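# Exit the aisle through its end door, leaving it latched

## Task

Get the robot out of the closed-in aisle by going through the door at its far end, and afterwards have that door closed and latched. The robot must not topple or be left leaning. Anything that stays in place only because the robot is holding it does not count.

## Robot and tools

ROBOT. A Hello Robot Stretch 4 with a single arm. It has an omni-wheel base, a lift that rides up a mast, an arm that telescopes forward, a wrist with yaw, pitch and roll joints, and a two-finger gripper. It stands about 1.6 m tall, and no part of the base rim is more than 0.23 m from the base origin. Its cameras are head_camera, head_left_camera, head_right_camera and wrist_camera.

FRAMES. Base frame: origin on the floor below the base centre, x forward, y left, z up. hand_pose is reported in the base frame and marks a point between the open fingertips. With all wrist joints at 0, the hand axes line up with the base axes. The printed hand position may be slightly wrong. The odometry frame is the base frame as it was when the scene began. Heading is positive to the left and runs from -3.142 to 3.142.

execute_actions. The argument "actions" is a list holding one action or none. An empty list only returns the state and images. An action may have "base", "joints" or both, plus optional "pace" and "contact_limits". Alternatively it holds only "end_of_arm". All motions in an action start at once and may finish at different times.
- base: exactly one key, and each is an offset from where the base last reported itself. translate_m moves straight in metres, forward positive, -2 to 2. strafe_m moves sideways in metres, left positive, -2 to 2. rotate_rad turns in place in radians, counter-clockwise seen from above positive, -3.2 to 3.2.
- joints: absolute targets by name, not offsets. lift_m is 0 to 1.2 m (done within ±0.004). arm_m is 0 to 0.55 m (±0.004). wrist_yaw_rad is -1.134 to 4.276 (±0.02); 0 points forward, positive turns left, 3.14 is folded back, and above 3.4 the arm may get in the way. wrist_pitch_rad is -1.117 to 4.259 (±0.05); 0 is level and 1.57 points down. wrist_roll_rad is -1.117 to 4.259 (±0.02); at 0 the fingers are level, and positive turns clockwise as seen from behind the gripper. gripper_m is -0.038 to 0.141 m and gives the fingertip gap; values below 0 press the fingers together. A joint target outside its range gets clipped to the limit and runs, and the result reports this. Any other bad value or unknown key rejects the whole call, and nothing moves.
- pace: "slow", "default", "fast" or "max". For the base these give 0.1/0.3/0.4/0.6 m/s and 1/2/3/4 rad/s. With lift_m above 0.2 at the start, the base is slowed further, down to 0.3 m/s and 1 rad/s at full height. A single action cannot run more than 15 s.
- contact_limits: {"arm_m": value} from 0 (gentlest) to 0.75 (firmest), 0.5 if left out. This sets how much force the arm may use before it halts.
- end_of_arm: "enable_torque" turns back on any wrist or gripper motor that has shut itself off.
- cameras: a list of camera names, or "all". Null or leaving it out means all cameras, and [] means none. Images arrive in the order given on the "pictures" line.
A base or joint left out of an action may keep pushing toward its earlier target. To unfold the wrist at the start, one action with lift_m 0.4 and wrist_yaw_rad 0 works.

wait: seconds from 0 to 10. Nothing new is commanded, and you get back the same kind of state and images.

zoom_image: camera (one of the four names) and region [x0, y0, x1, y1] in pixels of that camera's latest full image. The origin is the top-left corner, and the region can be at most 504 by 504. It gives a closer view.

finished_scene: scene is the integer number of the current scene. It ends the scene for good, and its result says whether the goal was met.

RESULT LINES. base_status and joint_status describe how each motion ended. "done" for the base means the wheels turned the commanded amount, even if they slipped. "off_target" means it stopped short and may still be pushing. "contact_stop_at_<key>" means it hit something; that part goes slack, and slack wheels can coast. "limit_stop_at_<name>" means a built-in limit stopped it. "limit_stop_at_tilt" means the lean is over 6 degrees; the lift, arm and wheels go slack and ignore commands until the robot levels. "limit_stop_at_own_body" means a self-collision guard fired. This can happen with pitch below -0.2 together with roll below -0.4 or above 4. "torque_fault" means a wrist or gripper motor went limp, and you must send enable_torque. on_its_own lists things you did not command, and "held at" there is a target, not a position. lidar_m gives 12 distances in metres in 30-degree sectors. The 1st points ahead and they go counter-clockwise (4th left, 7th behind, 10th right). "-" means nothing seen, or something closer than 0.25 m. The lidar may miss glass, thin legs and things behind the robot. wrist_depth_mm is a 7x7 grid of depths from the top left, 100 to 2000 mm. base_odometry comes from the wheels only. If turned_by_wheels and turned_by_imu differ by more than about 0.1 rad, there was a collision or slip. base_tilt is in degrees, with forward and right positive and about 1.5 degrees of fixed bias. motor_effort is percent of maximum, with the peak in brackets; for wheel_0 to wheel_2, positive turns the base right. A firm grip shows up in gripper effort. A gripper_m reading or "done" does not prove you are holding anything.

CALIBRATION. Camera intrinsics and T_world_to_cam (base frame to camera) are given per camera in OpenCV form. Expect small errors, which get larger for the wrist camera at full reach.

TIMING. While you are thinking, the robot keeps holding its last command.

AVOID. Tipping: do not drive or turn with more than 1 kg in the gripper and arm_m above 0.2, especially at fast paces. Avoid long, strong pushes or pulls with a high gripper or a high contact limit. Avoid pressing the gripper into things during base or arm moves, since this causes torque faults. Also avoid drops, slams, hard collisions and ending tilted. If fingertips get stuck on a surface, raise the lift.

Each tool is called after "Request:" by a JSON object that holds its "method" and its "body".

## Session

Request:
{"method": "execute_actions", "body": {"actions": []}}

Scene clock: 0.00 s.
base_odometry: x=+0.000 y=+0.000 heading=+0.000 (m, m, rad; odometry frame)
turned_by_wheels: +0.000 (rad since the last result)
turned_by_imu: +0.000 (rad since the last result)
base_tilt: forward=-0.3 right=-0.1 (deg)
lidar_m: 0.83 1.01 1.80 1.27 0.67 0.60 0.59 0.71 1.31 1.67 0.96 0.83
base_status: not commanded
joint_positions: lift_m=+0.139 arm_m=+0.003 wrist_yaw_rad=+3.187 wrist_pitch_rad=+0.013 wrist_roll_rad=-0.008 gripper_m=+0.057
joint_status: not commanded
motor_effort: lift_m=+19 arm_m=-1 wrist_yaw_rad=+0 wrist_pitch_rad=-8 wrist_roll_rad=+0 gripper_m=-2 wheel_0=+0 wheel_1=+1 wheel_2=+0 (%)
hand_pose: x=-0.1187 y=+0.0742 z=+0.3131 quat_wxyz=(-0.023, -0.006, -0.004, +1.000) (m; base frame)
wrist_depth_mm: - 138 778 741 691 654 615 / - 112 137 750 691 647 615 / - 112 137 741 707 654 615 / - 124 160 750 691 647 609 / 138 866 820 759 691 647 609 / 208 904 198 741 196 654 609 / 208 878 798 109 699 647 615
pictures: head_camera, head_left_camera, head_right_camera, wrist_camera
Images, in order (width x height): head_camera 420x560, head_left_camera 420x672, head_right_camera 420x672, wrist_camera 616x392.

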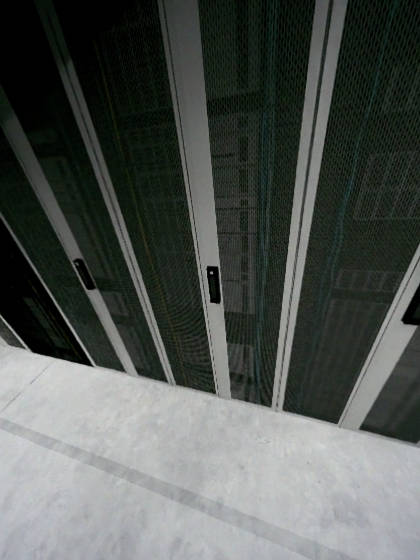

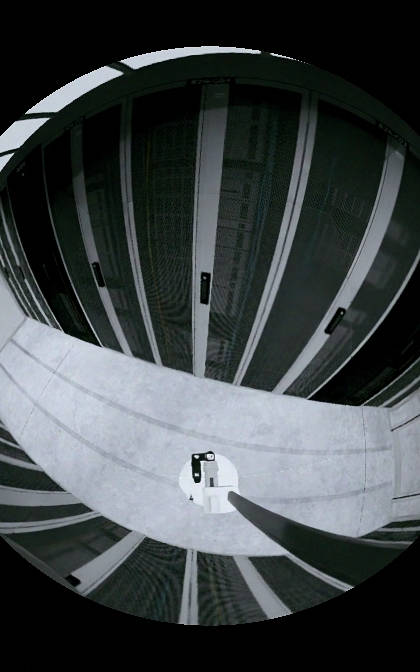

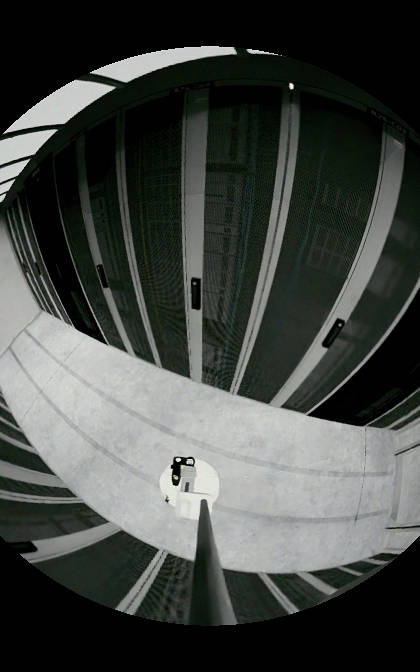

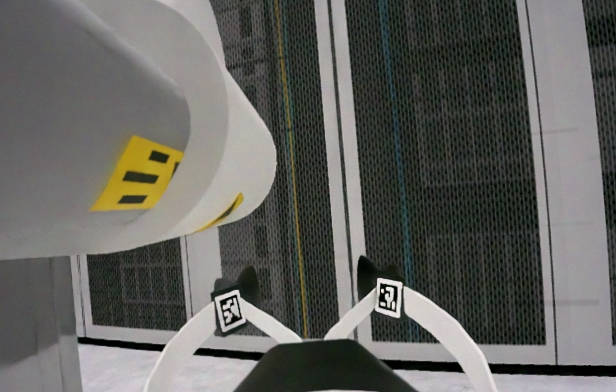

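Request:
{"method": "execute_actions", "body": {"actions": [{"base":{"rotate_rad":-1.8}}]}}

Scene clock: 8.07 s.
base_odometry: x=+0.000 y=+0.000 heading=-1.800 (m, m, rad; odometry frame)
turned_by_wheels: -1.800 (rad since the last result)
turned_by_imu: -1.826 (rad since the last result)
base_tilt: forward=-0.4 right=+0.0 (deg)
lidar_m: 2.20 1.17 0.86 0.84 0.85 1.27 2.28 0.89 0.64 0.61 0.64 0.94
base_status: done
joint_positions: lift_m=+0.139 arm_m=+0.003 wrist_yaw_rad=+3.187 wrist_pitch_rad=+0.013 wrist_roll_rad=-0.008 gripper_m=+0.057
joint_status: not commanded
motor_effort: lift_m=+19(19) arm_m=-1(1) wrist_yaw_rad=+0(0) wrist_pitch_rad=-7(7) wrist_roll_rad=-1(2) gripper_m=-3(2) wheel_0=+2(8) wheel_1=+1(8) wheel_2=+1(6) (%)
hand_pose: x=-0.1187 y=+0.0742 z=+0.3131 quat_wxyz=(-0.023, -0.006, -0.004, +1.000) (m; base frame)
wrist_depth_mm: - 138 - - - 1661 1098 / - 112 137 - - 1661 1138 / - 112 137 - - 1756 1138 / - 124 160 - - 1863 1182 / 138 1098 - - - 1708 1205 / 208 1205 200 1281 196 1098 1025 / 207 878 842 109 809 723 715
pictures: head_camera, head_left_camera, head_right_camera, wrist_camera
camera_calibration (this result's frames):
wrist_camera: T_world_to_cam=[[-0.0141918, 0.998294, -0.056634, -0.0603129], [0.0184294, -0.0563689, -0.99824, 0.370778], [-0.999729, -0.0152106, -0.0175979, 0.117527], [0, 0, 0, 1]] pos_world=[0.109806, 0.082898, 0.368778]
Images, in order (width x height): head_camera 420x560, head_left_camera 420x672, head_right_camera 420x672, wrist_camera 616x392.

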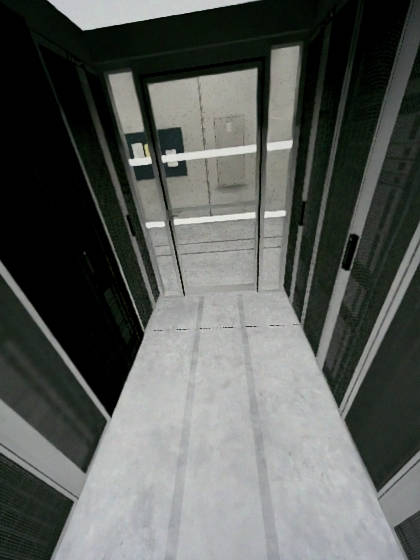

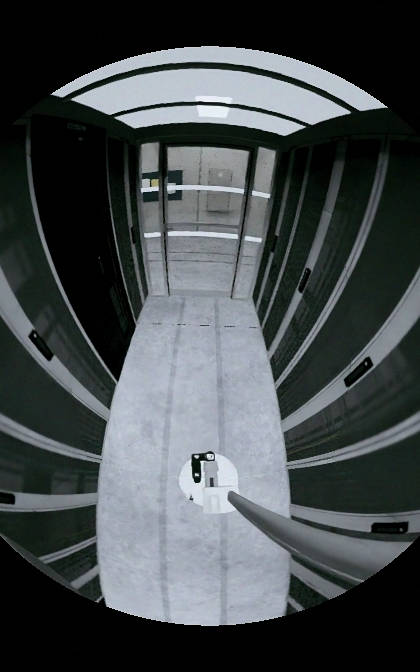

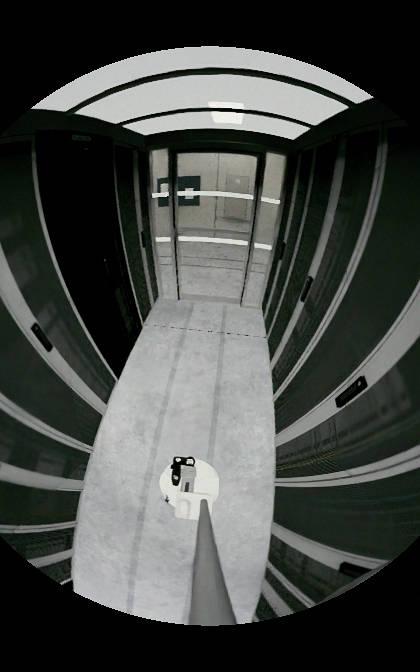

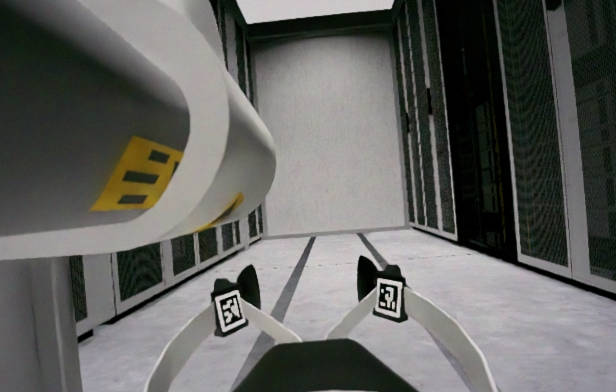

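Glass door. Zoom in.

Request:
{"method": "zoom_image", "body": {"camera": "head_camera", "region": [90, 30, 330, 320]}}

Region (90, 30, 330, 320) of head_camera's 420x560 image, scaled by 1.738, with more detail than that image has; it fills the left 417 columns of this view, and the rest is white.

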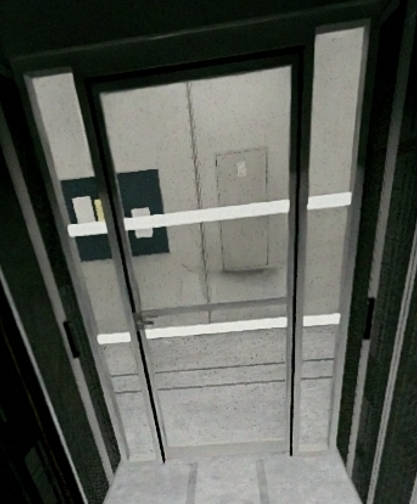

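Request:
{"method": "execute_actions", "body": {"actions": [{"base":{"translate_m":1.2},"joints":{"lift_m":0.19,"wrist_yaw_rad":3.187},"pace":"fast"}]}}

Request:
{"method": "execute_actions", "body": {"actions": [{"joints":{"lift_m":0.8,"wrist_yaw_rad":0},"pace":"fast"}]}}

Scene clock: 35.33 s.
base_odometry: x=-0.272 y=-1.169 heading=-1.800 (m, m, rad; odometry frame)
turned_by_wheels: +0.000 (rad since the last result)
turned_by_imu: +0.000 (rad since the last result)
base_tilt: forward=-0.2 right=+0.0 (deg)
lidar_m: 1.01 1.07 0.81 0.77 0.85 1.22 2.47 0.95 0.68 0.63 0.71 0.97
base_status: done
joint_positions: lift_m=+0.190 arm_m=+0.003 wrist_yaw_rad=+3.187 wrist_pitch_rad=+0.013 wrist_roll_rad=-0.008 gripper_m=+0.057
joint_status: all done
motor_effort: lift_m=+21(23) arm_m=-1(1) wrist_yaw_rad=+0(2) wrist_pitch_rad=-8(8) wrist_roll_rad=+0(1) gripper_m=-1(3) wheel_0=+1(6) wheel_1=+0(7) wheel_2=+2(14) (%)
hand_pose: x=-0.1187 y=+0.0742 z=+0.3644 quat_wxyz=(-0.023, -0.006, -0.004, +1.000) (m; base frame)
wrist_depth_mm: - 137 - - - 1499 1042 / - 112 137 - - 1576 1060 / - 112 136 - - 1618 1078 / - 124 160 - - 1661 1118 / 138 1229 - - - 1756 1160 / 208 1281 198 1397 196 1205 1098 / 208 1008 976 109 946 820 820
pictures: head_camera, head_left_camera, head_right_camera, wrist_camera
camera_calibration (this result's frames):
wrist_camera: T_world_to_cam=[[-0.0141925, 0.998294, -0.0566344, -0.0574099], [0.0184128, -0.0563696, -0.99824, 0.421946], [-0.99973, -0.0152104, -0.0175813, 0.118423], [0, 0, 0, 1]] pos_world=[0.109807, 0.0828981, 0.420034]
Images, in order (width x height): head_camera 420x560, head_left_camera 420x672, head_right_camera 420x672, wrist_camera 616x392.

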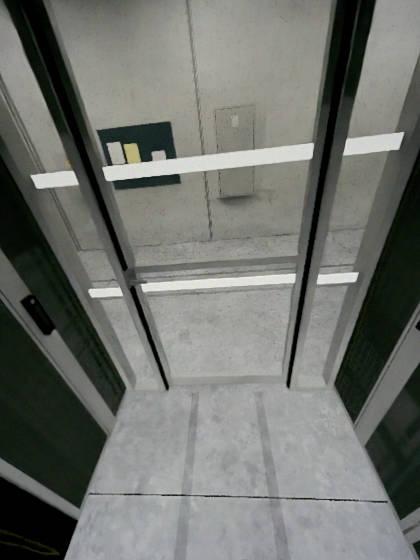

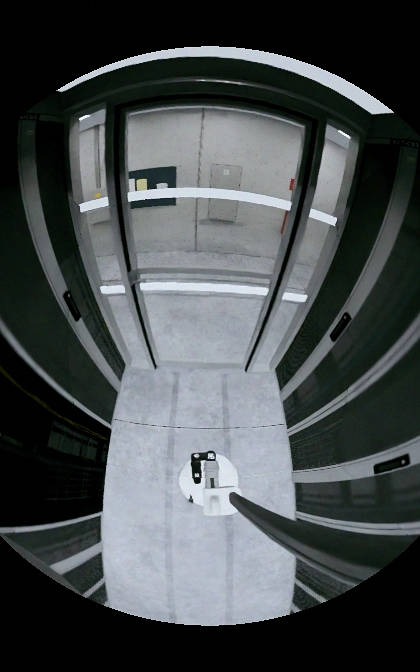

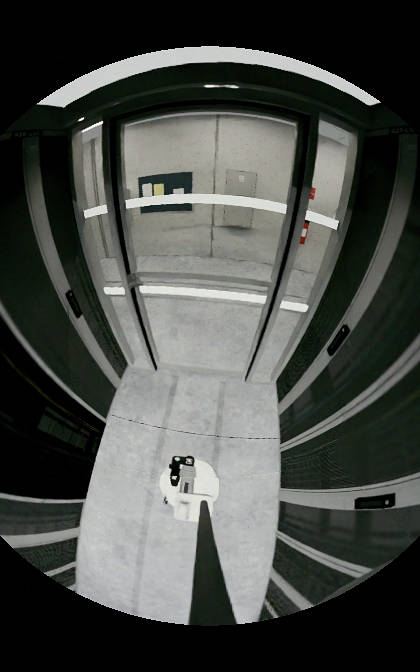

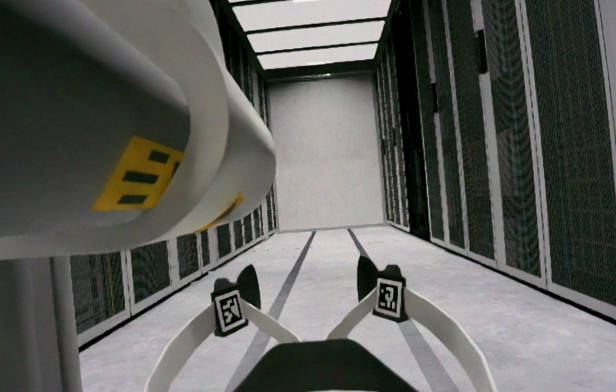

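Scene clock: 37.93 s.
base_odometry: x=-0.272 y=-1.169 heading=-1.800 (m, m, rad; odometry frame)
turned_by_wheels: +0.000 (rad since the last result)
turned_by_imu: +0.001 (rad since the last result)
base_tilt: forward=-0.3 right=+0.2 (deg)
lidar_m: 1.00 1.05 0.80 0.78 0.83 1.23 2.48 0.95 0.68 0.63 0.71 0.99
base_status: not commanded
joint_positions: lift_m=+0.800 arm_m=+0.003 wrist_yaw_rad=+0.001 wrist_pitch_rad=+0.012 wrist_roll_rad=-0.008 gripper_m=+0.057
joint_status: all done
motor_effort: lift_m=+21(23) arm_m=-1(1) wrist_yaw_rad=-2(9) wrist_pitch_rad=-8(8) wrist_roll_rad=+2(1) gripper_m=-2(0) wheel_0=+1(1) wheel_1=+0(0) wheel_2=+1(2) (%)
hand_pose: x=+0.4620 y=-0.0872 z=+0.9744 quat_wxyz=(+1.000, -0.004, +0.006, +0.000) (m; base frame)
wrist_depth_mm: 820 - - - - - 750 / 820 - - - - - 778 / 831 - - - - - 788 / 820 - - - - - 798 / 798 - - - 820 788 798 / 809 - 199 - 196 809 842 / 798 - - 109 - 820 1308
pictures: head_camera, head_left_camera, head_right_camera, wrist_camera
camera_calibration (this result's frames):
wrist_camera: T_world_to_cam=[[-0.0305704, -0.997927, -0.0566345, -0.0200214], [-0.0158372, 0.0571374, -0.998241, 1.03683], [0.999407, -0.0296197, -0.0175511, -0.217612], [0, 0, 0, 1]] pos_world=[0.233291, -0.0856672, 1.03005]
Images, in order (width x height): head_camera 420x560, head_left_camera 420x672, head_right_camera 420x672, wrist_camera 616x392.

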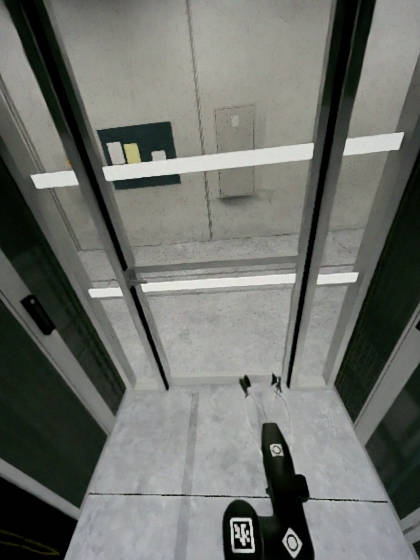

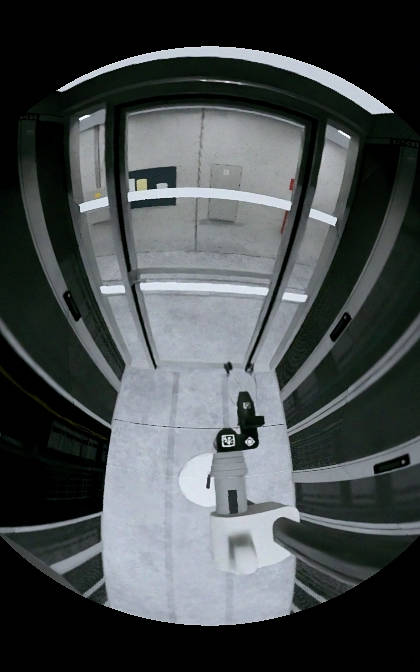

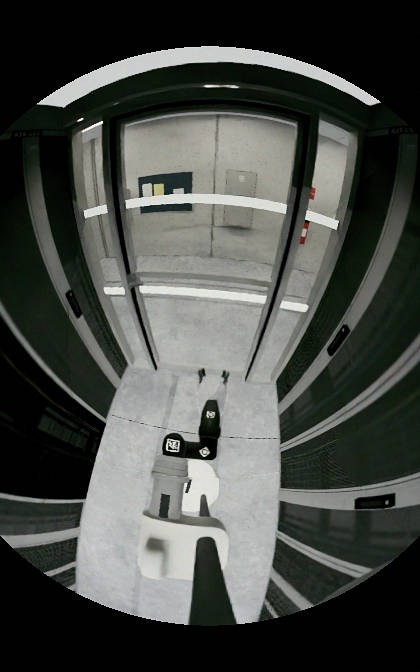

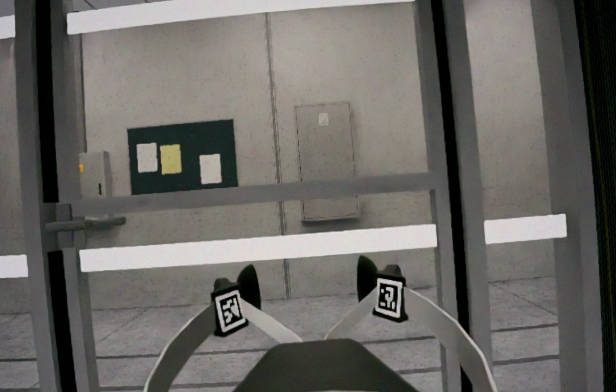

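Request:
{"method": "zoom_image", "body": {"camera": "wrist_camera", "region": [0, 150, 200, 290]}}

Request:
{"method": "zoom_image", "body": {"camera": "head_camera", "region": [60, 200, 360, 420]}}

Request:
{"method": "zoom_image", "body": {"camera": "head_left_camera", "region": [60, 60, 360, 300]}}

Region (0, 150, 200, 290) of wrist_camera's 616x392 image, scaled by 2.520; it fills the top 353 rows of this view, and the rest is white.

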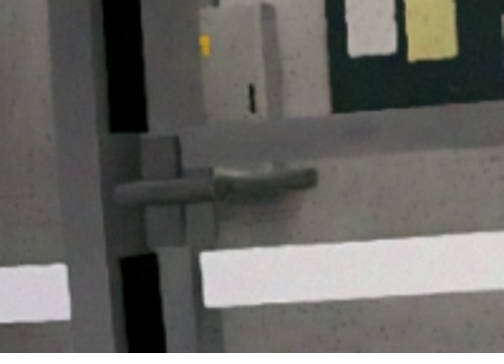

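Region (60, 200, 360, 420) of head_camera's 420x560 image, scaled by 1.680, with more detail than that image has; it fills the top 370 rows of this view, and the rest is white.

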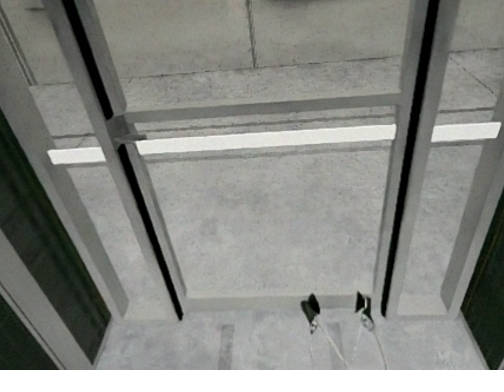

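Region (60, 60, 360, 300) of head_left_camera's 420x672 image, scaled by 1.680, with more detail than that image has; it fills the top 403 rows of this view, and the rest is white.

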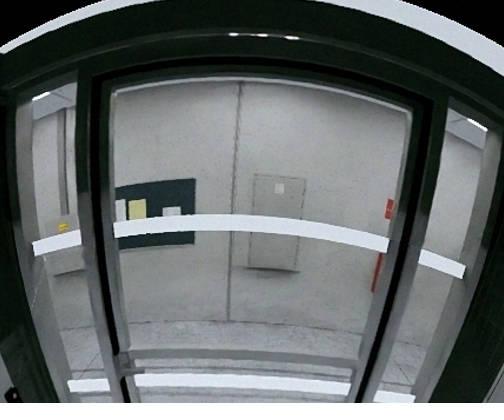

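Request:
{"method": "execute_actions", "body": {"actions": [{"base":{"strafe_m":0.45},"joints":{"lift_m":0.85}}]}}

Scene clock: 60.77 s.
base_odometry: x=+0.166 y=-1.271 heading=-1.800 (m, m, rad; odometry frame)
turned_by_wheels: +0.000 (rad since the last result)
turned_by_imu: +0.002 (rad since the last result)
base_tilt: forward=-0.2 right=+0.0 (deg)
lidar_m: 0.98 0.48 0.36 0.29 0.35 0.51 1.75 1.56 1.13 1.10 1.17 1.09
base_status: done
joint_positions: lift_m=+0.850 arm_m=+0.003 wrist_yaw_rad=+0.000 wrist_pitch_rad=+0.012 wrist_roll_rad=-0.008 gripper_m=+0.057
joint_status: all done
motor_effort: lift_m=+21(23) arm_m=-1(1) wrist_yaw_rad=-1(2) wrist_pitch_rad=-7(7) wrist_roll_rad=-1(0) gripper_m=+0(2) wheel_0=+0(8) wheel_1=-1(7) wheel_2=+0(1) (%)
hand_pose: x=+0.4619 y=-0.0874 z=+1.0244 quat_wxyz=(+1.000, -0.004, +0.006, +0.000) (m; base frame)
wrist_depth_mm: 634 831 831 - - - - / 603 820 831 - - - - / 597 820 820 - - - - / 580 798 - - - - - / 544 778 820 866 842 - - / 549 778 200 - 196 - - / 564 732 - 109 - - -
pictures: head_camera, head_left_camera, head_right_camera, wrist_camera
camera_calibration (this result's frames):
wrist_camera: T_world_to_cam=[[-0.031052, -0.997912, -0.0566343, -0.0171068], [-0.0158096, 0.0571449, -0.998241, 1.08673], [0.999393, -0.030102, -0.0175511, -0.216732], [0, 0, 0, 1]] pos_world=[0.23325, -0.0856961, 1.08004]
Images, in order (width x height): head_camera 420x560, head_left_camera 420x672, head_right_camera 420x672, wrist_camera 616x392.

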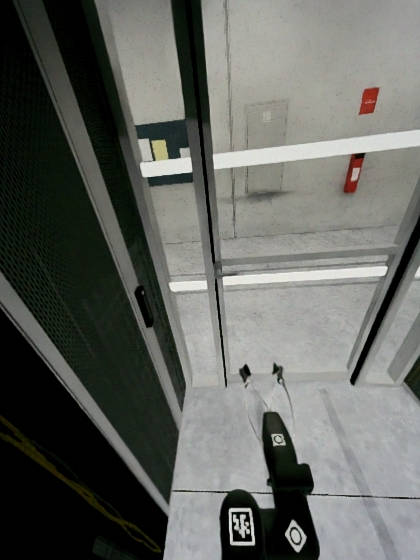

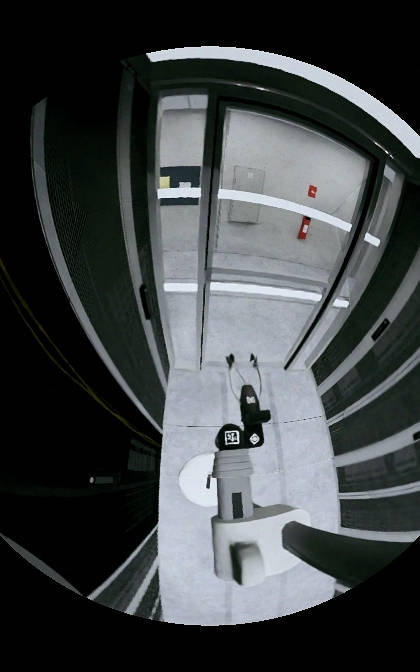

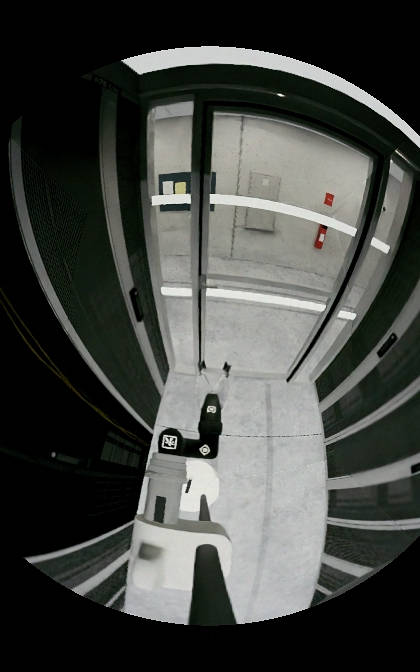

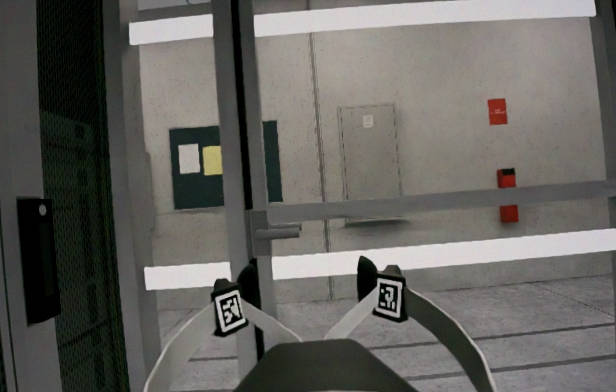

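Request:
{"method": "zoom_image", "body": {"camera": "wrist_camera", "region": [200, 170, 360, 290]}}

Request:
{"method": "zoom_image", "body": {"camera": "head_camera", "region": [160, 220, 300, 400]}}

Region (200, 170, 360, 290) of wrist_camera's 616x392 image, scaled by 3.150; it fills the top 378 rows of this view, and the rest is white.

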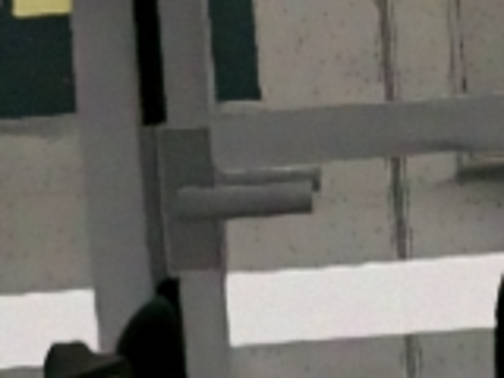

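Region (160, 220, 300, 400) of head_camera's 420x560 image, scaled by 2.800, with more detail than that image has.

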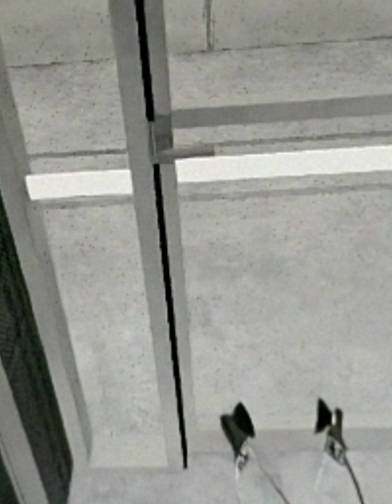

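Request:
{"method": "execute_actions", "body": {"actions": [{"base":{"translate_m":0.3},"joints":{"lift_m":0.815,"wrist_roll_rad":1.57,"gripper_m":0.1}}], "cameras": ["head_camera","wrist_camera"]}}

Scene clock: 89.33 s.
base_odometry: x=+0.098 y=-1.563 heading=-1.799 (m, m, rad; odometry frame)
turned_by_wheels: +0.000 (rad since the last result)
turned_by_imu: +0.001 (rad since the last result)
base_tilt: forward=-0.1 right=+0.0 (deg)
lidar_m: 0.67 0.47 0.33 0.31 0.33 0.51 1.65 1.59 1.15 1.13 1.04 0.75
base_status: done
joint_positions: lift_m=+0.815 arm_m=+0.003 wrist_yaw_rad=+0.000 wrist_pitch_rad=+0.012 wrist_roll_rad=+1.570 gripper_m=+0.100
joint_status: all done
motor_effort: lift_m=+16(20) arm_m=-1(1) wrist_yaw_rad=-1(0) wrist_pitch_rad=-8(8) wrist_roll_rad=+0(2) gripper_m=-3(5) wheel_0=+1(7) wheel_1=+1(6) wheel_2=-1(12) (%)
hand_pose: x=+0.4619 y=-0.0874 z=+0.9898 quat_wxyz=(+0.707, +0.707, +0.004, -0.004) (m; base frame)
wrist_depth_mm: - - - - - 1808 1255 / - - - - - 1808 1281 / - - - - - 1921 1308 / - - - - - 1921 1366 / - - - 535 - 1921 1308 / 544 517 197 517 216 496 488 / 469 462 469 109 480 1756 1430
pictures: head_camera, wrist_camera
camera_calibration (this result's frames):
wrist_camera: T_world_to_cam=[[-0.0429536, 0.0641229, -0.997017, 1.01004], [-0.00267806, 0.997927, 0.0642968, 0.0766266], [0.999073, 0.00543184, -0.0426928, -0.189201], [0, 0, 0, 1]] pos_world=[0.232616, -0.140207, 0.994022]
Images, in order (width x height): head_camera 420x560, wrist_camera 616x392.

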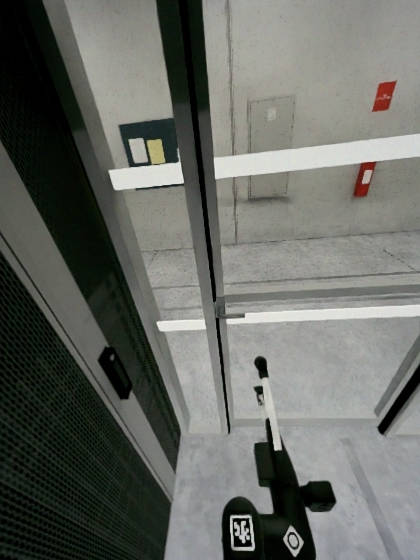

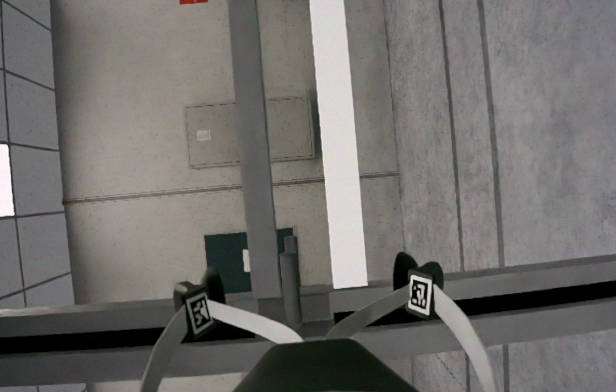

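Request:
{"method": "execute_actions", "body": {"actions": [{"base":{"strafe_m":0.04},"joints":{"lift_m":0.83,"arm_m":0.14}}], "cameras": ["head_camera","wrist_camera"]}}

Scene clock: 105.10 s.
base_odometry: x=+0.137 y=-1.572 heading=-1.799 (m, m, rad; odometry frame)
turned_by_wheels: +0.000 (rad since the last result)
turned_by_imu: +0.001 (rad since the last result)
base_tilt: forward=-0.2 right=+0.1 (deg)
lidar_m: 0.67 0.42 0.30 0.28 0.29 0.46 1.41 1.62 1.23 1.17 1.03 0.78
base_status: done
joint_positions: lift_m=+0.830 arm_m=+0.139 wrist_yaw_rad=+0.000 wrist_pitch_rad=+0.012 wrist_roll_rad=+1.570 gripper_m=+0.100
joint_status: all done
motor_effort: lift_m=+22(23) arm_m=+5(6) wrist_yaw_rad=-1(0) wrist_pitch_rad=-7(8) wrist_roll_rad=+1(2) gripper_m=+0(1) wheel_0=-1(6) wheel_1=+2(12) wheel_2=+0(1) (%)
hand_pose: x=+0.5984 y=-0.0874 z=+1.0044 quat_wxyz=(+0.707, +0.707, +0.004, -0.004) (m; base frame)
wrist_depth_mm: - - - - - 1756 1255 / - - - - - 1808 1336 / - - - - - 1808 1336 / - - - - - 1983 1308 / - - - - 404 1863 1281 / 382 384 198 377 216 355 359 / 343 332 336 109 340 342 1255
pictures: head_camera, wrist_camera
camera_calibration (this result's frames):
wrist_camera: T_world_to_cam=[[-0.0428913, 0.0641979, -0.997015, 1.03039], [-0.00263011, 0.997923, 0.0643695, 0.0759684], [0.999076, 0.00538315, -0.0426334, -0.32504], [0, 0, 0, 1]] pos_world=[0.369135, -0.14021, 1.00857]
Images, in order (width x height): head_camera 420x560, wrist_camera 616x392.

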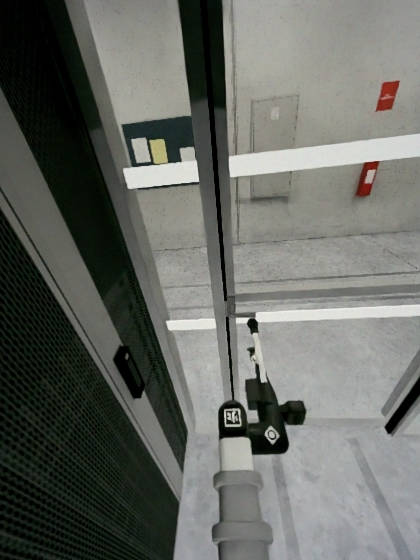

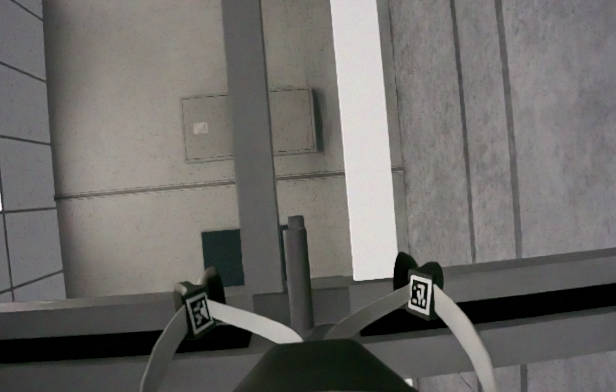

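Request:
{"method": "execute_actions", "body": {"actions": [{"joints":{"lift_m":0.834,"arm_m":0.22,"wrist_yaw_rad":0.04},"contact_limits":{"arm_m":0.2}}], "cameras": ["head_camera","wrist_camera"]}}

Scene clock: 118.23 s.
base_odometry: x=+0.137 y=-1.572 heading=-1.799 (m, m, rad; odometry frame)
turned_by_wheels: +0.000 (rad since the last result)
turned_by_imu: +0.001 (rad since the last result)
base_tilt: forward=-0.2 right=+0.1 (deg)
lidar_m: 0.70 0.39 0.29 0.28 0.31 0.42 1.39 1.59 1.18 1.17 0.99 0.74
base_status: not commanded
joint_positions: lift_m=+0.834 arm_m=+0.219 wrist_yaw_rad=+0.040 wrist_pitch_rad=+0.012 wrist_roll_rad=+1.570 gripper_m=+0.100
joint_status: all done
motor_effort: lift_m=+21(22) arm_m=+5(3) wrist_yaw_rad=+1(4) wrist_pitch_rad=-7(7) wrist_roll_rad=+3(1) gripper_m=+1(0) wheel_0=-1(1) wheel_1=+2(2) wheel_2=+0(0) (%)
contact_limits: arm_m 0.2
hand_pose: x=+0.6817 y=-0.0759 z=+1.0084 quat_wxyz=(+0.707, +0.706, +0.018, +0.010) (m; base frame)
wrist_depth_mm: - - 290 - 310 1756 1255 / - - 290 - 314 1863 1308 / - - 296 - 317 1863 1308 / - - - - 319 1921 1308 / - - - - 322 1863 1308 / 319 304 198 294 215 307 303 / 293 270 273 109 274 260 264
pictures: head_camera, wrist_camera
camera_calibration (this result's frames):
wrist_camera: T_world_to_cam=[[-0.0454017, 0.0624436, -0.997015, 1.03881], [-0.0422983, 0.997029, 0.0643706, 0.0913896], [0.998073, 0.0450946, -0.0426256, -0.404436], [0, 0, 0, 1]] pos_world=[0.454686, -0.137747, 1.01258]
Images, in order (width x height): head_camera 420x560, wrist_camera 616x392.

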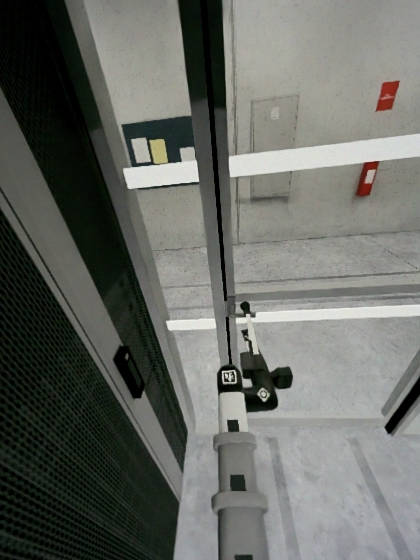

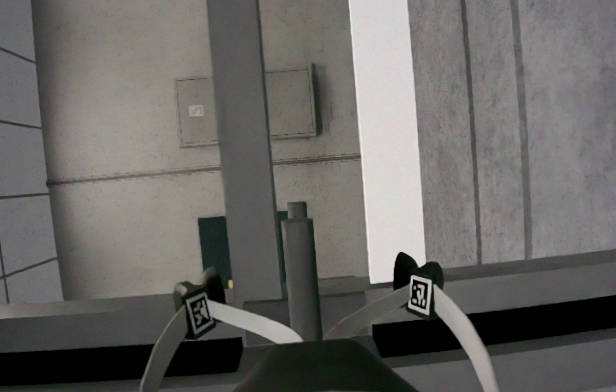

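Request:
{"method": "execute_actions", "body": {"actions": [{"joints":{"arm_m":0.255,"gripper_m":0.07},"contact_limits":{"arm_m":0.15},"pace":"slow"}], "cameras": ["head_camera","wrist_camera"]}}

Scene clock: 128.70 s.
base_odometry: x=+0.137 y=-1.572 heading=-1.799 (m, m, rad; odometry frame)
turned_by_wheels: +0.000 (rad since the last result)
turned_by_imu: +0.001 (rad since the last result)
base_tilt: forward=-0.4 right=+0.1 (deg)
lidar_m: 0.68 0.41 0.31 0.28 0.31 0.45 1.40 1.59 1.19 1.14 1.03 0.77
base_status: not commanded
joint_positions: lift_m=+0.834 arm_m=+0.254 wrist_yaw_rad=+0.040 wrist_pitch_rad=+0.012 wrist_roll_rad=+1.570 gripper_m=+0.070
joint_status: all done
motor_effort: lift_m=+21(21) arm_m=+5(4) wrist_yaw_rad=+0(0) wrist_pitch_rad=-7(8) wrist_roll_rad=+1(0) gripper_m=-3(1) wheel_0=-1(1) wheel_1=+2(2) wheel_2=+0(0) (%)
contact_limits: arm_m 0.15
hand_pose: x=+0.7167 y=-0.0759 z=+1.0084 quat_wxyz=(+0.707, +0.706, +0.018, +0.010) (m; base frame)
wrist_depth_mm: - - 255 - 277 1756 1308 / - - 259 - 281 1808 1336 / - - 262 - 282 1983 1336 / - - 264 - 285 1983 1366 / - - 266 266 287 1983 1366 / - 300 208 206 215 273 274 / 265 266 262 109 252 240 242
pictures: head_camera, wrist_camera
camera_calibration (this result's frames):
wrist_camera: T_world_to_cam=[[-0.0454019, 0.0624437, -0.997015, 1.04039], [-0.0422981, 0.997029, 0.0643708, 0.0928682], [0.998073, 0.0450944, -0.0426257, -0.43933], [0, 0, 0, 1]] pos_world=[0.489648, -0.137747, 1.01258]
Images, in order (width x height): head_camera 420x560, wrist_camera 616x392.

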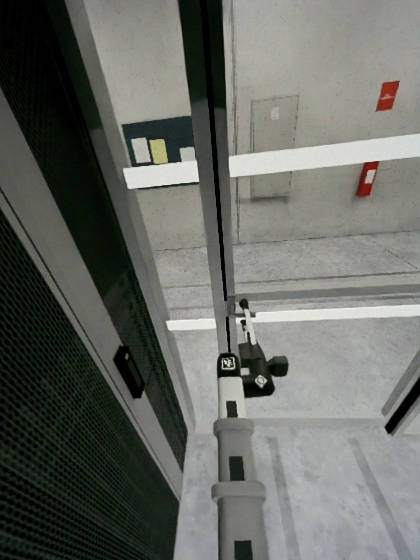

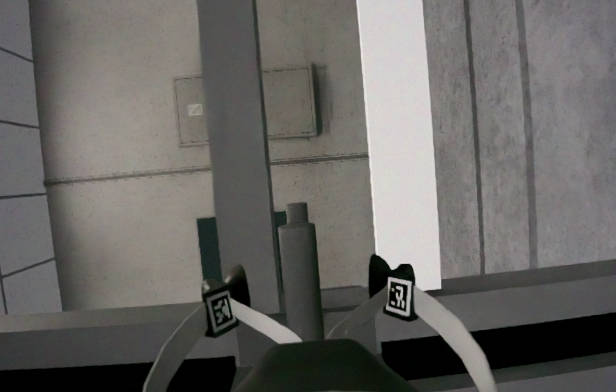

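Request:
{"method": "execute_actions", "body": {"actions": [{"joints":{"gripper_m":0.0}}], "cameras": ["head_camera","wrist_camera"]}}

Scene clock: 135.93 s.
base_odometry: x=+0.137 y=-1.572 heading=-1.799 (m, m, rad; odometry frame)
turned_by_wheels: +0.000 (rad since the last result)
turned_by_imu: +0.001 (rad since the last result)
base_tilt: forward=-0.3 right=+0.1 (deg)
lidar_m: 0.70 0.41 0.30 0.28 0.31 0.43 1.40 1.60 1.20 1.12 1.05 0.77
base_status: not commanded
joint_positions: lift_m=+0.834 arm_m=+0.255 wrist_yaw_rad=+0.042 wrist_pitch_rad=+0.009 wrist_roll_rad=+1.570 gripper_m=+0.001
joint_status: all done
motor_effort: lift_m=+21(22) arm_m=+3(5) wrist_yaw_rad=-5(5) wrist_pitch_rad=+2(7) wrist_roll_rad=+0(1) gripper_m=-16(19) wheel_0=-1(1) wheel_1=+2(2) wheel_2=+0(0) (%)
hand_pose: x=+0.7173 y=-0.0753 z=+1.0094 quat_wxyz=(+0.707, +0.706, +0.018, +0.011) (m; base frame)
wrist_depth_mm: - - 254 - 274 1808 1281 / - - 258 - 277 1808 1308 / - - 260 - 279 1921 1366 / - - 263 - 283 1983 1336 / - - - 264 286 - 1366 / - 300 189 202 186 273 274 / 265 265 252 109 251 237 238
pictures: head_camera, wrist_camera
camera_calibration (this result's frames):
wrist_camera: T_world_to_cam=[[-0.0423594, 0.0624892, -0.997146, 1.0393], [-0.0443946, 0.996939, 0.0643621, 0.0937871], [0.998116, 0.0469942, -0.0394555, -0.443062], [0, 0, 0, 1]] pos_world=[0.490415, -0.137624, 1.01282]
Images, in order (width x height): head_camera 420x560, wrist_camera 616x392.

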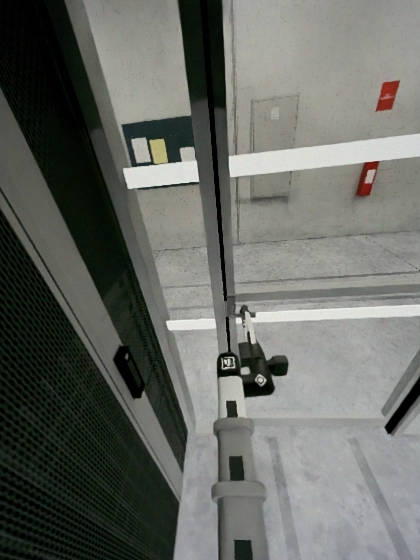

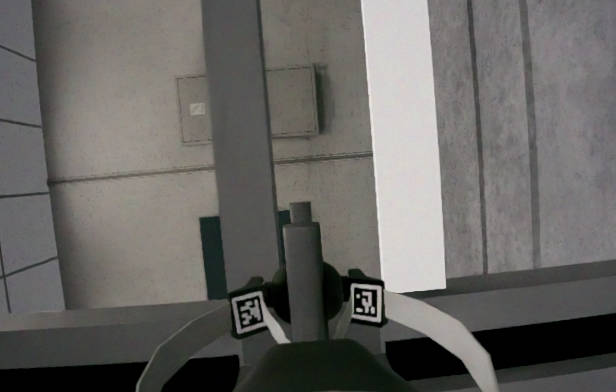

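Request:
{"method": "execute_actions", "body": {"actions": [{"joints":{"lift_m":0.805,"wrist_roll_rad":2.05},"pace":"slow"}], "cameras": ["head_camera","wrist_camera"]}}

Scene clock: 143.80 s.
base_odometry: x=+0.137 y=-1.572 heading=-1.799 (m, m, rad; odometry frame)
turned_by_wheels: +0.000 (rad since the last result)
turned_by_imu: +0.001 (rad since the last result)
base_tilt: forward=-0.3 right=+0.1 (deg)
lidar_m: 0.67 0.39 0.30 0.28 0.31 0.45 1.43 1.63 1.21 1.16 1.05 0.75
base_status: not commanded
joint_positions: lift_m=+0.806 arm_m=+0.255 wrist_yaw_rad=+0.047 wrist_pitch_rad=+0.001 wrist_roll_rad=+2.049 gripper_m=+0.000
joint_status: all done
on_its_own: wrist_yaw_rad is at rest, and its effort (-20) is outside its rest range (-13 to +13); wrist_pitch_rad is at rest, and its effort (+24) is outside its rest range (-23 to +23)
motor_effort: lift_m=+11(19) arm_m=+2(2) wrist_yaw_rad=-20(20) wrist_pitch_rad=+24(25) wrist_roll_rad=+3(14) gripper_m=-17(17) wheel_0=+0(1) wheel_1=+2(2) wheel_2=+1(1) (%)
hand_pose: x=+0.7177 y=-0.0738 z=+0.9834 quat_wxyz=(+0.520, +0.854, +0.020, +0.012) (m; base frame)
wrist_depth_mm: 246 - 270 - - 1430 1098 / 248 - - 274 - 1618 1205 / - 254 - 276 - 1863 290 / - 257 - - 307 272 270 / - - 263 220 272 259 236 / - - 188 200 187 224 225 / - - 267 109 224 224 -
pictures: head_camera, wrist_camera
camera_calibration (this result's frames):
wrist_camera: T_world_to_cam=[[-0.0558858, 0.514558, -0.855633, 0.91723], [-0.0427525, 0.854953, 0.516941, -0.362743], [0.997521, 0.0654701, -0.0257812, -0.456213], [0, 0, 0, 1]] pos_world=[0.490834, -0.131971, 0.960567]
Images, in order (width x height): head_camera 420x560, wrist_camera 616x392.

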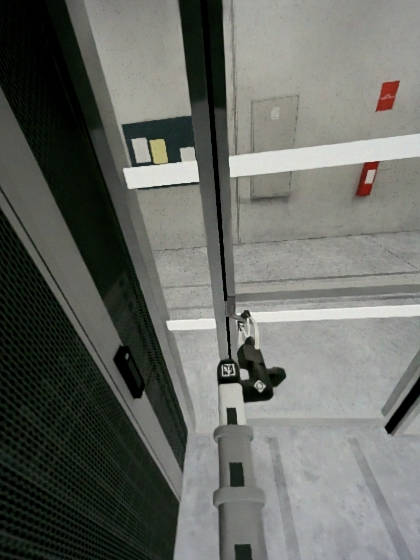

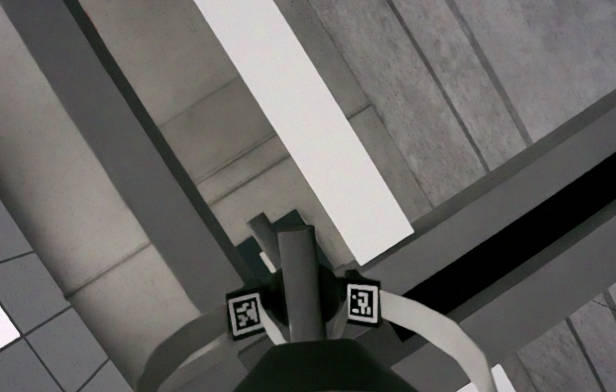

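Request:
{"method": "execute_actions", "body": {"actions": [{"joints":{"arm_m":0.30},"pace":"slow","contact_limits":{"arm_m":0.3}}], "cameras": ["head_camera","wrist_camera"]}}

Scene clock: 150.03 s.
base_odometry: x=+0.137 y=-1.572 heading=-1.799 (m, m, rad; odometry frame)
turned_by_wheels: +0.000 (rad since the last result)
turned_by_imu: +0.001 (rad since the last result)
base_tilt: forward=-0.3 right=+0.0 (deg)
lidar_m: 0.70 0.41 0.29 0.26 0.30 0.45 1.41 1.62 1.17 1.16 1.04 0.74
base_status: not commanded
joint_positions: lift_m=+0.805 arm_m=+0.299 wrist_yaw_rad=+0.036 wrist_pitch_rad=+0.005 wrist_roll_rad=+2.050 gripper_m=+0.000
joint_status: all done
motor_effort: lift_m=+13(13) arm_m=+6(6) wrist_yaw_rad=+12(20) wrist_pitch_rad=+14(24) wrist_roll_rad=+0(4) gripper_m=-7(15) wheel_0=+0(1) wheel_1=+2(2) wheel_2=-2(2) (%)
contact_limits: arm_m 0.3
hand_pose: x=+0.7612 y=-0.0770 z=+0.9823 quat_wxyz=(+0.519, +0.854, +0.017, +0.007) (m; base frame)
wrist_depth_mm: 209 - 231 - - 1366 1098 / 209 - - 234 - 1576 1182 / 212 227 - 236 - 1808 1336 / - 215 - - 240 - 230 / - 217 307 - 241 229 225 / - - 220 158 183 209 195 / - - 224 109 214 179 180
pictures: head_camera, wrist_camera
camera_calibration (this result's frames):
wrist_camera: T_world_to_cam=[[-0.0531805, 0.515901, -0.854996, 0.917814], [-0.0314874, 0.854915, 0.517811, -0.366999], [0.998088, 0.054459, -0.0292204, -0.497312], [0, 0, 0, 1]] pos_world=[0.533615, -0.132665, 0.960232]
Images, in order (width x height): head_camera 420x560, wrist_camera 616x392.

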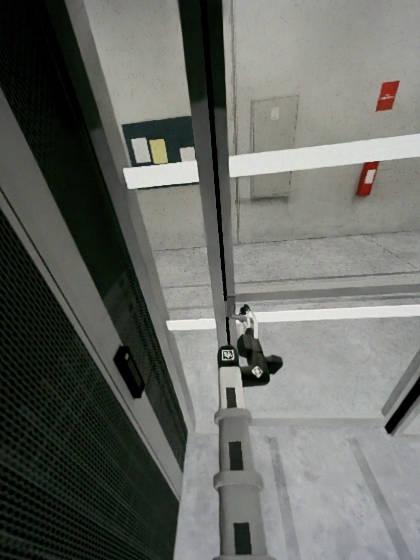

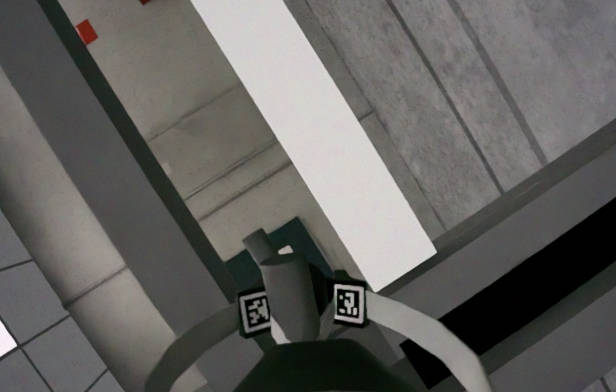

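Request:
{"method": "execute_actions", "body": {"actions": [{"joints":{"arm_m":0.34},"pace":"slow","contact_limits":{"arm_m":0.3}}], "cameras": ["head_camera","wrist_camera"]}}

Scene clock: 159.27 s.
base_odometry: x=+0.137 y=-1.572 heading=-1.800 (m, m, rad; odometry frame)
turned_by_wheels: -0.001 (rad since the last result)
turned_by_imu: +0.004 (rad since the last result)
base_tilt: forward=-0.4 right=+0.0 (deg)
lidar_m: 0.68 0.40 0.30 0.28 0.32 0.45 1.41 1.56 1.21 1.16 1.06 0.76
base_status: not commanded
joint_positions: lift_m=+0.805 arm_m=+0.308 wrist_yaw_rad=+0.030 wrist_pitch_rad=+0.006 wrist_roll_rad=+2.050 gripper_m=+0.000
joint_status: arm_m contact_stop (moved +0.009 of +0.041)
on_its_own: arm_m is slack since a contact_stop (your +0.340 is given up); wrist_yaw_rad is at rest, and its effort (+28) is outside its rest range (-13 to +13)
motor_effort: lift_m=+13(13) arm_m=+0(21) wrist_yaw_rad=+28(33) wrist_pitch_rad=+11(16) wrist_roll_rad=+2(1) gripper_m=-6(8) wheel_0=-1(1) wheel_1=+1(3) wheel_2=-8(10) (%)
contact_limits: arm_m 0.3
hand_pose: x=+0.7695 y=-0.0787 z=+0.9820 quat_wxyz=(+0.519, +0.854, +0.014, +0.005) (m; base frame)
wrist_depth_mm: 205 - 224 - - 1397 1078 / 203 - - 228 - 1576 1182 / 205 230 - 229 - 1863 1336 / - 208 - - 234 - 224 / - 211 303 - 235 221 223 / - - 212 153 185 207 187 / - - 213 109 211 174 172
pictures: head_camera, wrist_camera
camera_calibration (this result's frames):
wrist_camera: T_world_to_cam=[[-0.0509083, 0.516183, -0.854964, 0.917118], [-0.0260054, 0.855098, 0.517813, -0.369325], [0.998365, 0.0485947, -0.030108, -0.505267], [0, 0, 0, 1]] pos_world=[0.541525, -0.133038, 0.960131]
Images, in order (width x height): head_camera 420x560, wrist_camera 616x392.

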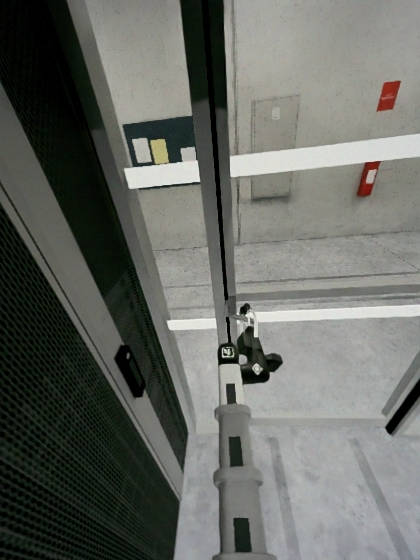

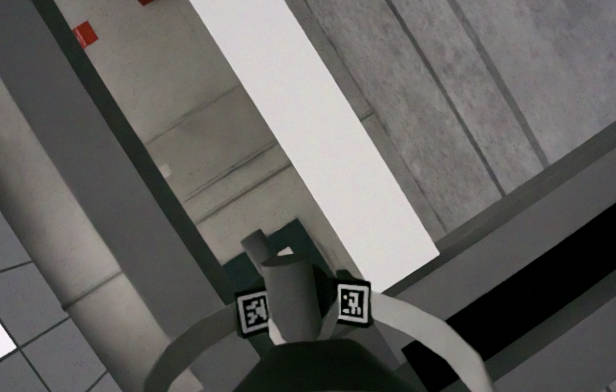

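Request:
{"method": "execute_actions", "body": {"actions": [{"joints":{"arm_m":0.24,"gripper_m":-0.01},"pace":"slow","contact_limits":{"arm_m":0.3}}], "cameras": ["head_camera","wrist_camera"]}}

Scene clock: 166.07 s.
base_odometry: x=+0.137 y=-1.572 heading=-1.800 (m, m, rad; odometry frame)
turned_by_wheels: +0.000 (rad since the last result)
turned_by_imu: -0.003 (rad since the last result)
base_tilt: forward=-0.2 right=+0.0 (deg)
lidar_m: 0.68 0.42 0.30 0.27 0.31 0.44 1.39 1.61 1.22 1.16 1.05 0.75
base_status: not commanded
joint_positions: lift_m=+0.805 arm_m=+0.273 wrist_yaw_rad=+0.041 wrist_pitch_rad=+0.004 wrist_roll_rad=+2.050 gripper_m=-0.010
joint_status: arm_m contact_stop (moved -0.035 of -0.068); the others done
on_its_own: arm_m is slack since a contact_stop (your +0.240 is given up)
motor_effort: lift_m=+13(13) arm_m=+0(19) wrist_yaw_rad=-2(29) wrist_pitch_rad=+17(20) wrist_roll_rad=+0(0) gripper_m=-13(24) wheel_0=-5(8) wheel_1=-1(5) wheel_2=+3(8) (%)
contact_limits: arm_m 0.3
hand_pose: x=+0.7355 y=-0.0756 z=+0.9826 quat_wxyz=(+0.519, +0.854, +0.018, +0.009) (m; base frame)
wrist_depth_mm: 230 - 253 - - 1464 1060 / 234 - - 258 - 1537 1205 / - 237 - 260 - 1863 1229 / - 240 - - 267 281 254 / - - 260 343 266 253 222 / - - 243 186 183 220 205 / - - 249 109 218 204 -
pictures: head_camera, wrist_camera
camera_calibration (this result's frames):
wrist_camera: T_world_to_cam=[[-0.0546789, 0.515867, -0.854922, 0.916992], [-0.0360956, 0.854622, 0.517994, -0.365943], [0.997851, 0.0591822, -0.0281093, -0.472216], [0, 0, 0, 1]] pos_world=[0.508132, -0.132356, 0.960239]
Images, in order (width x height): head_camera 420x560, wrist_camera 616x392.

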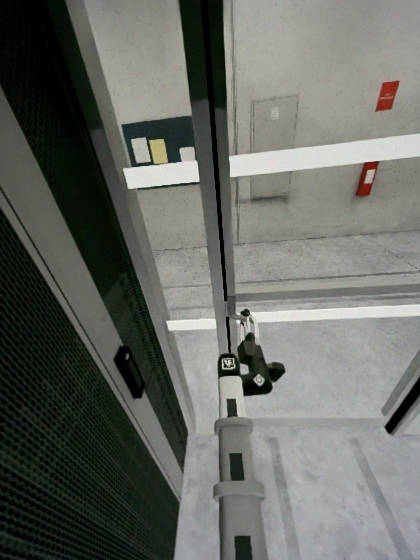

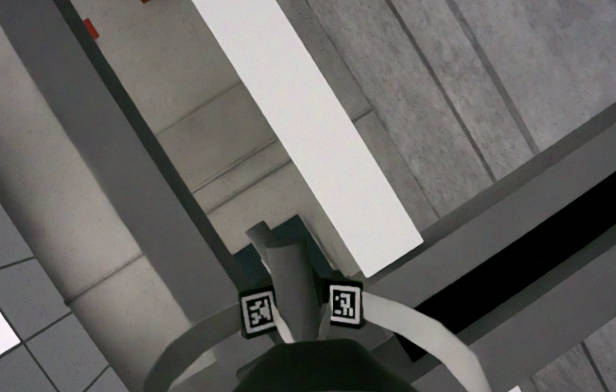

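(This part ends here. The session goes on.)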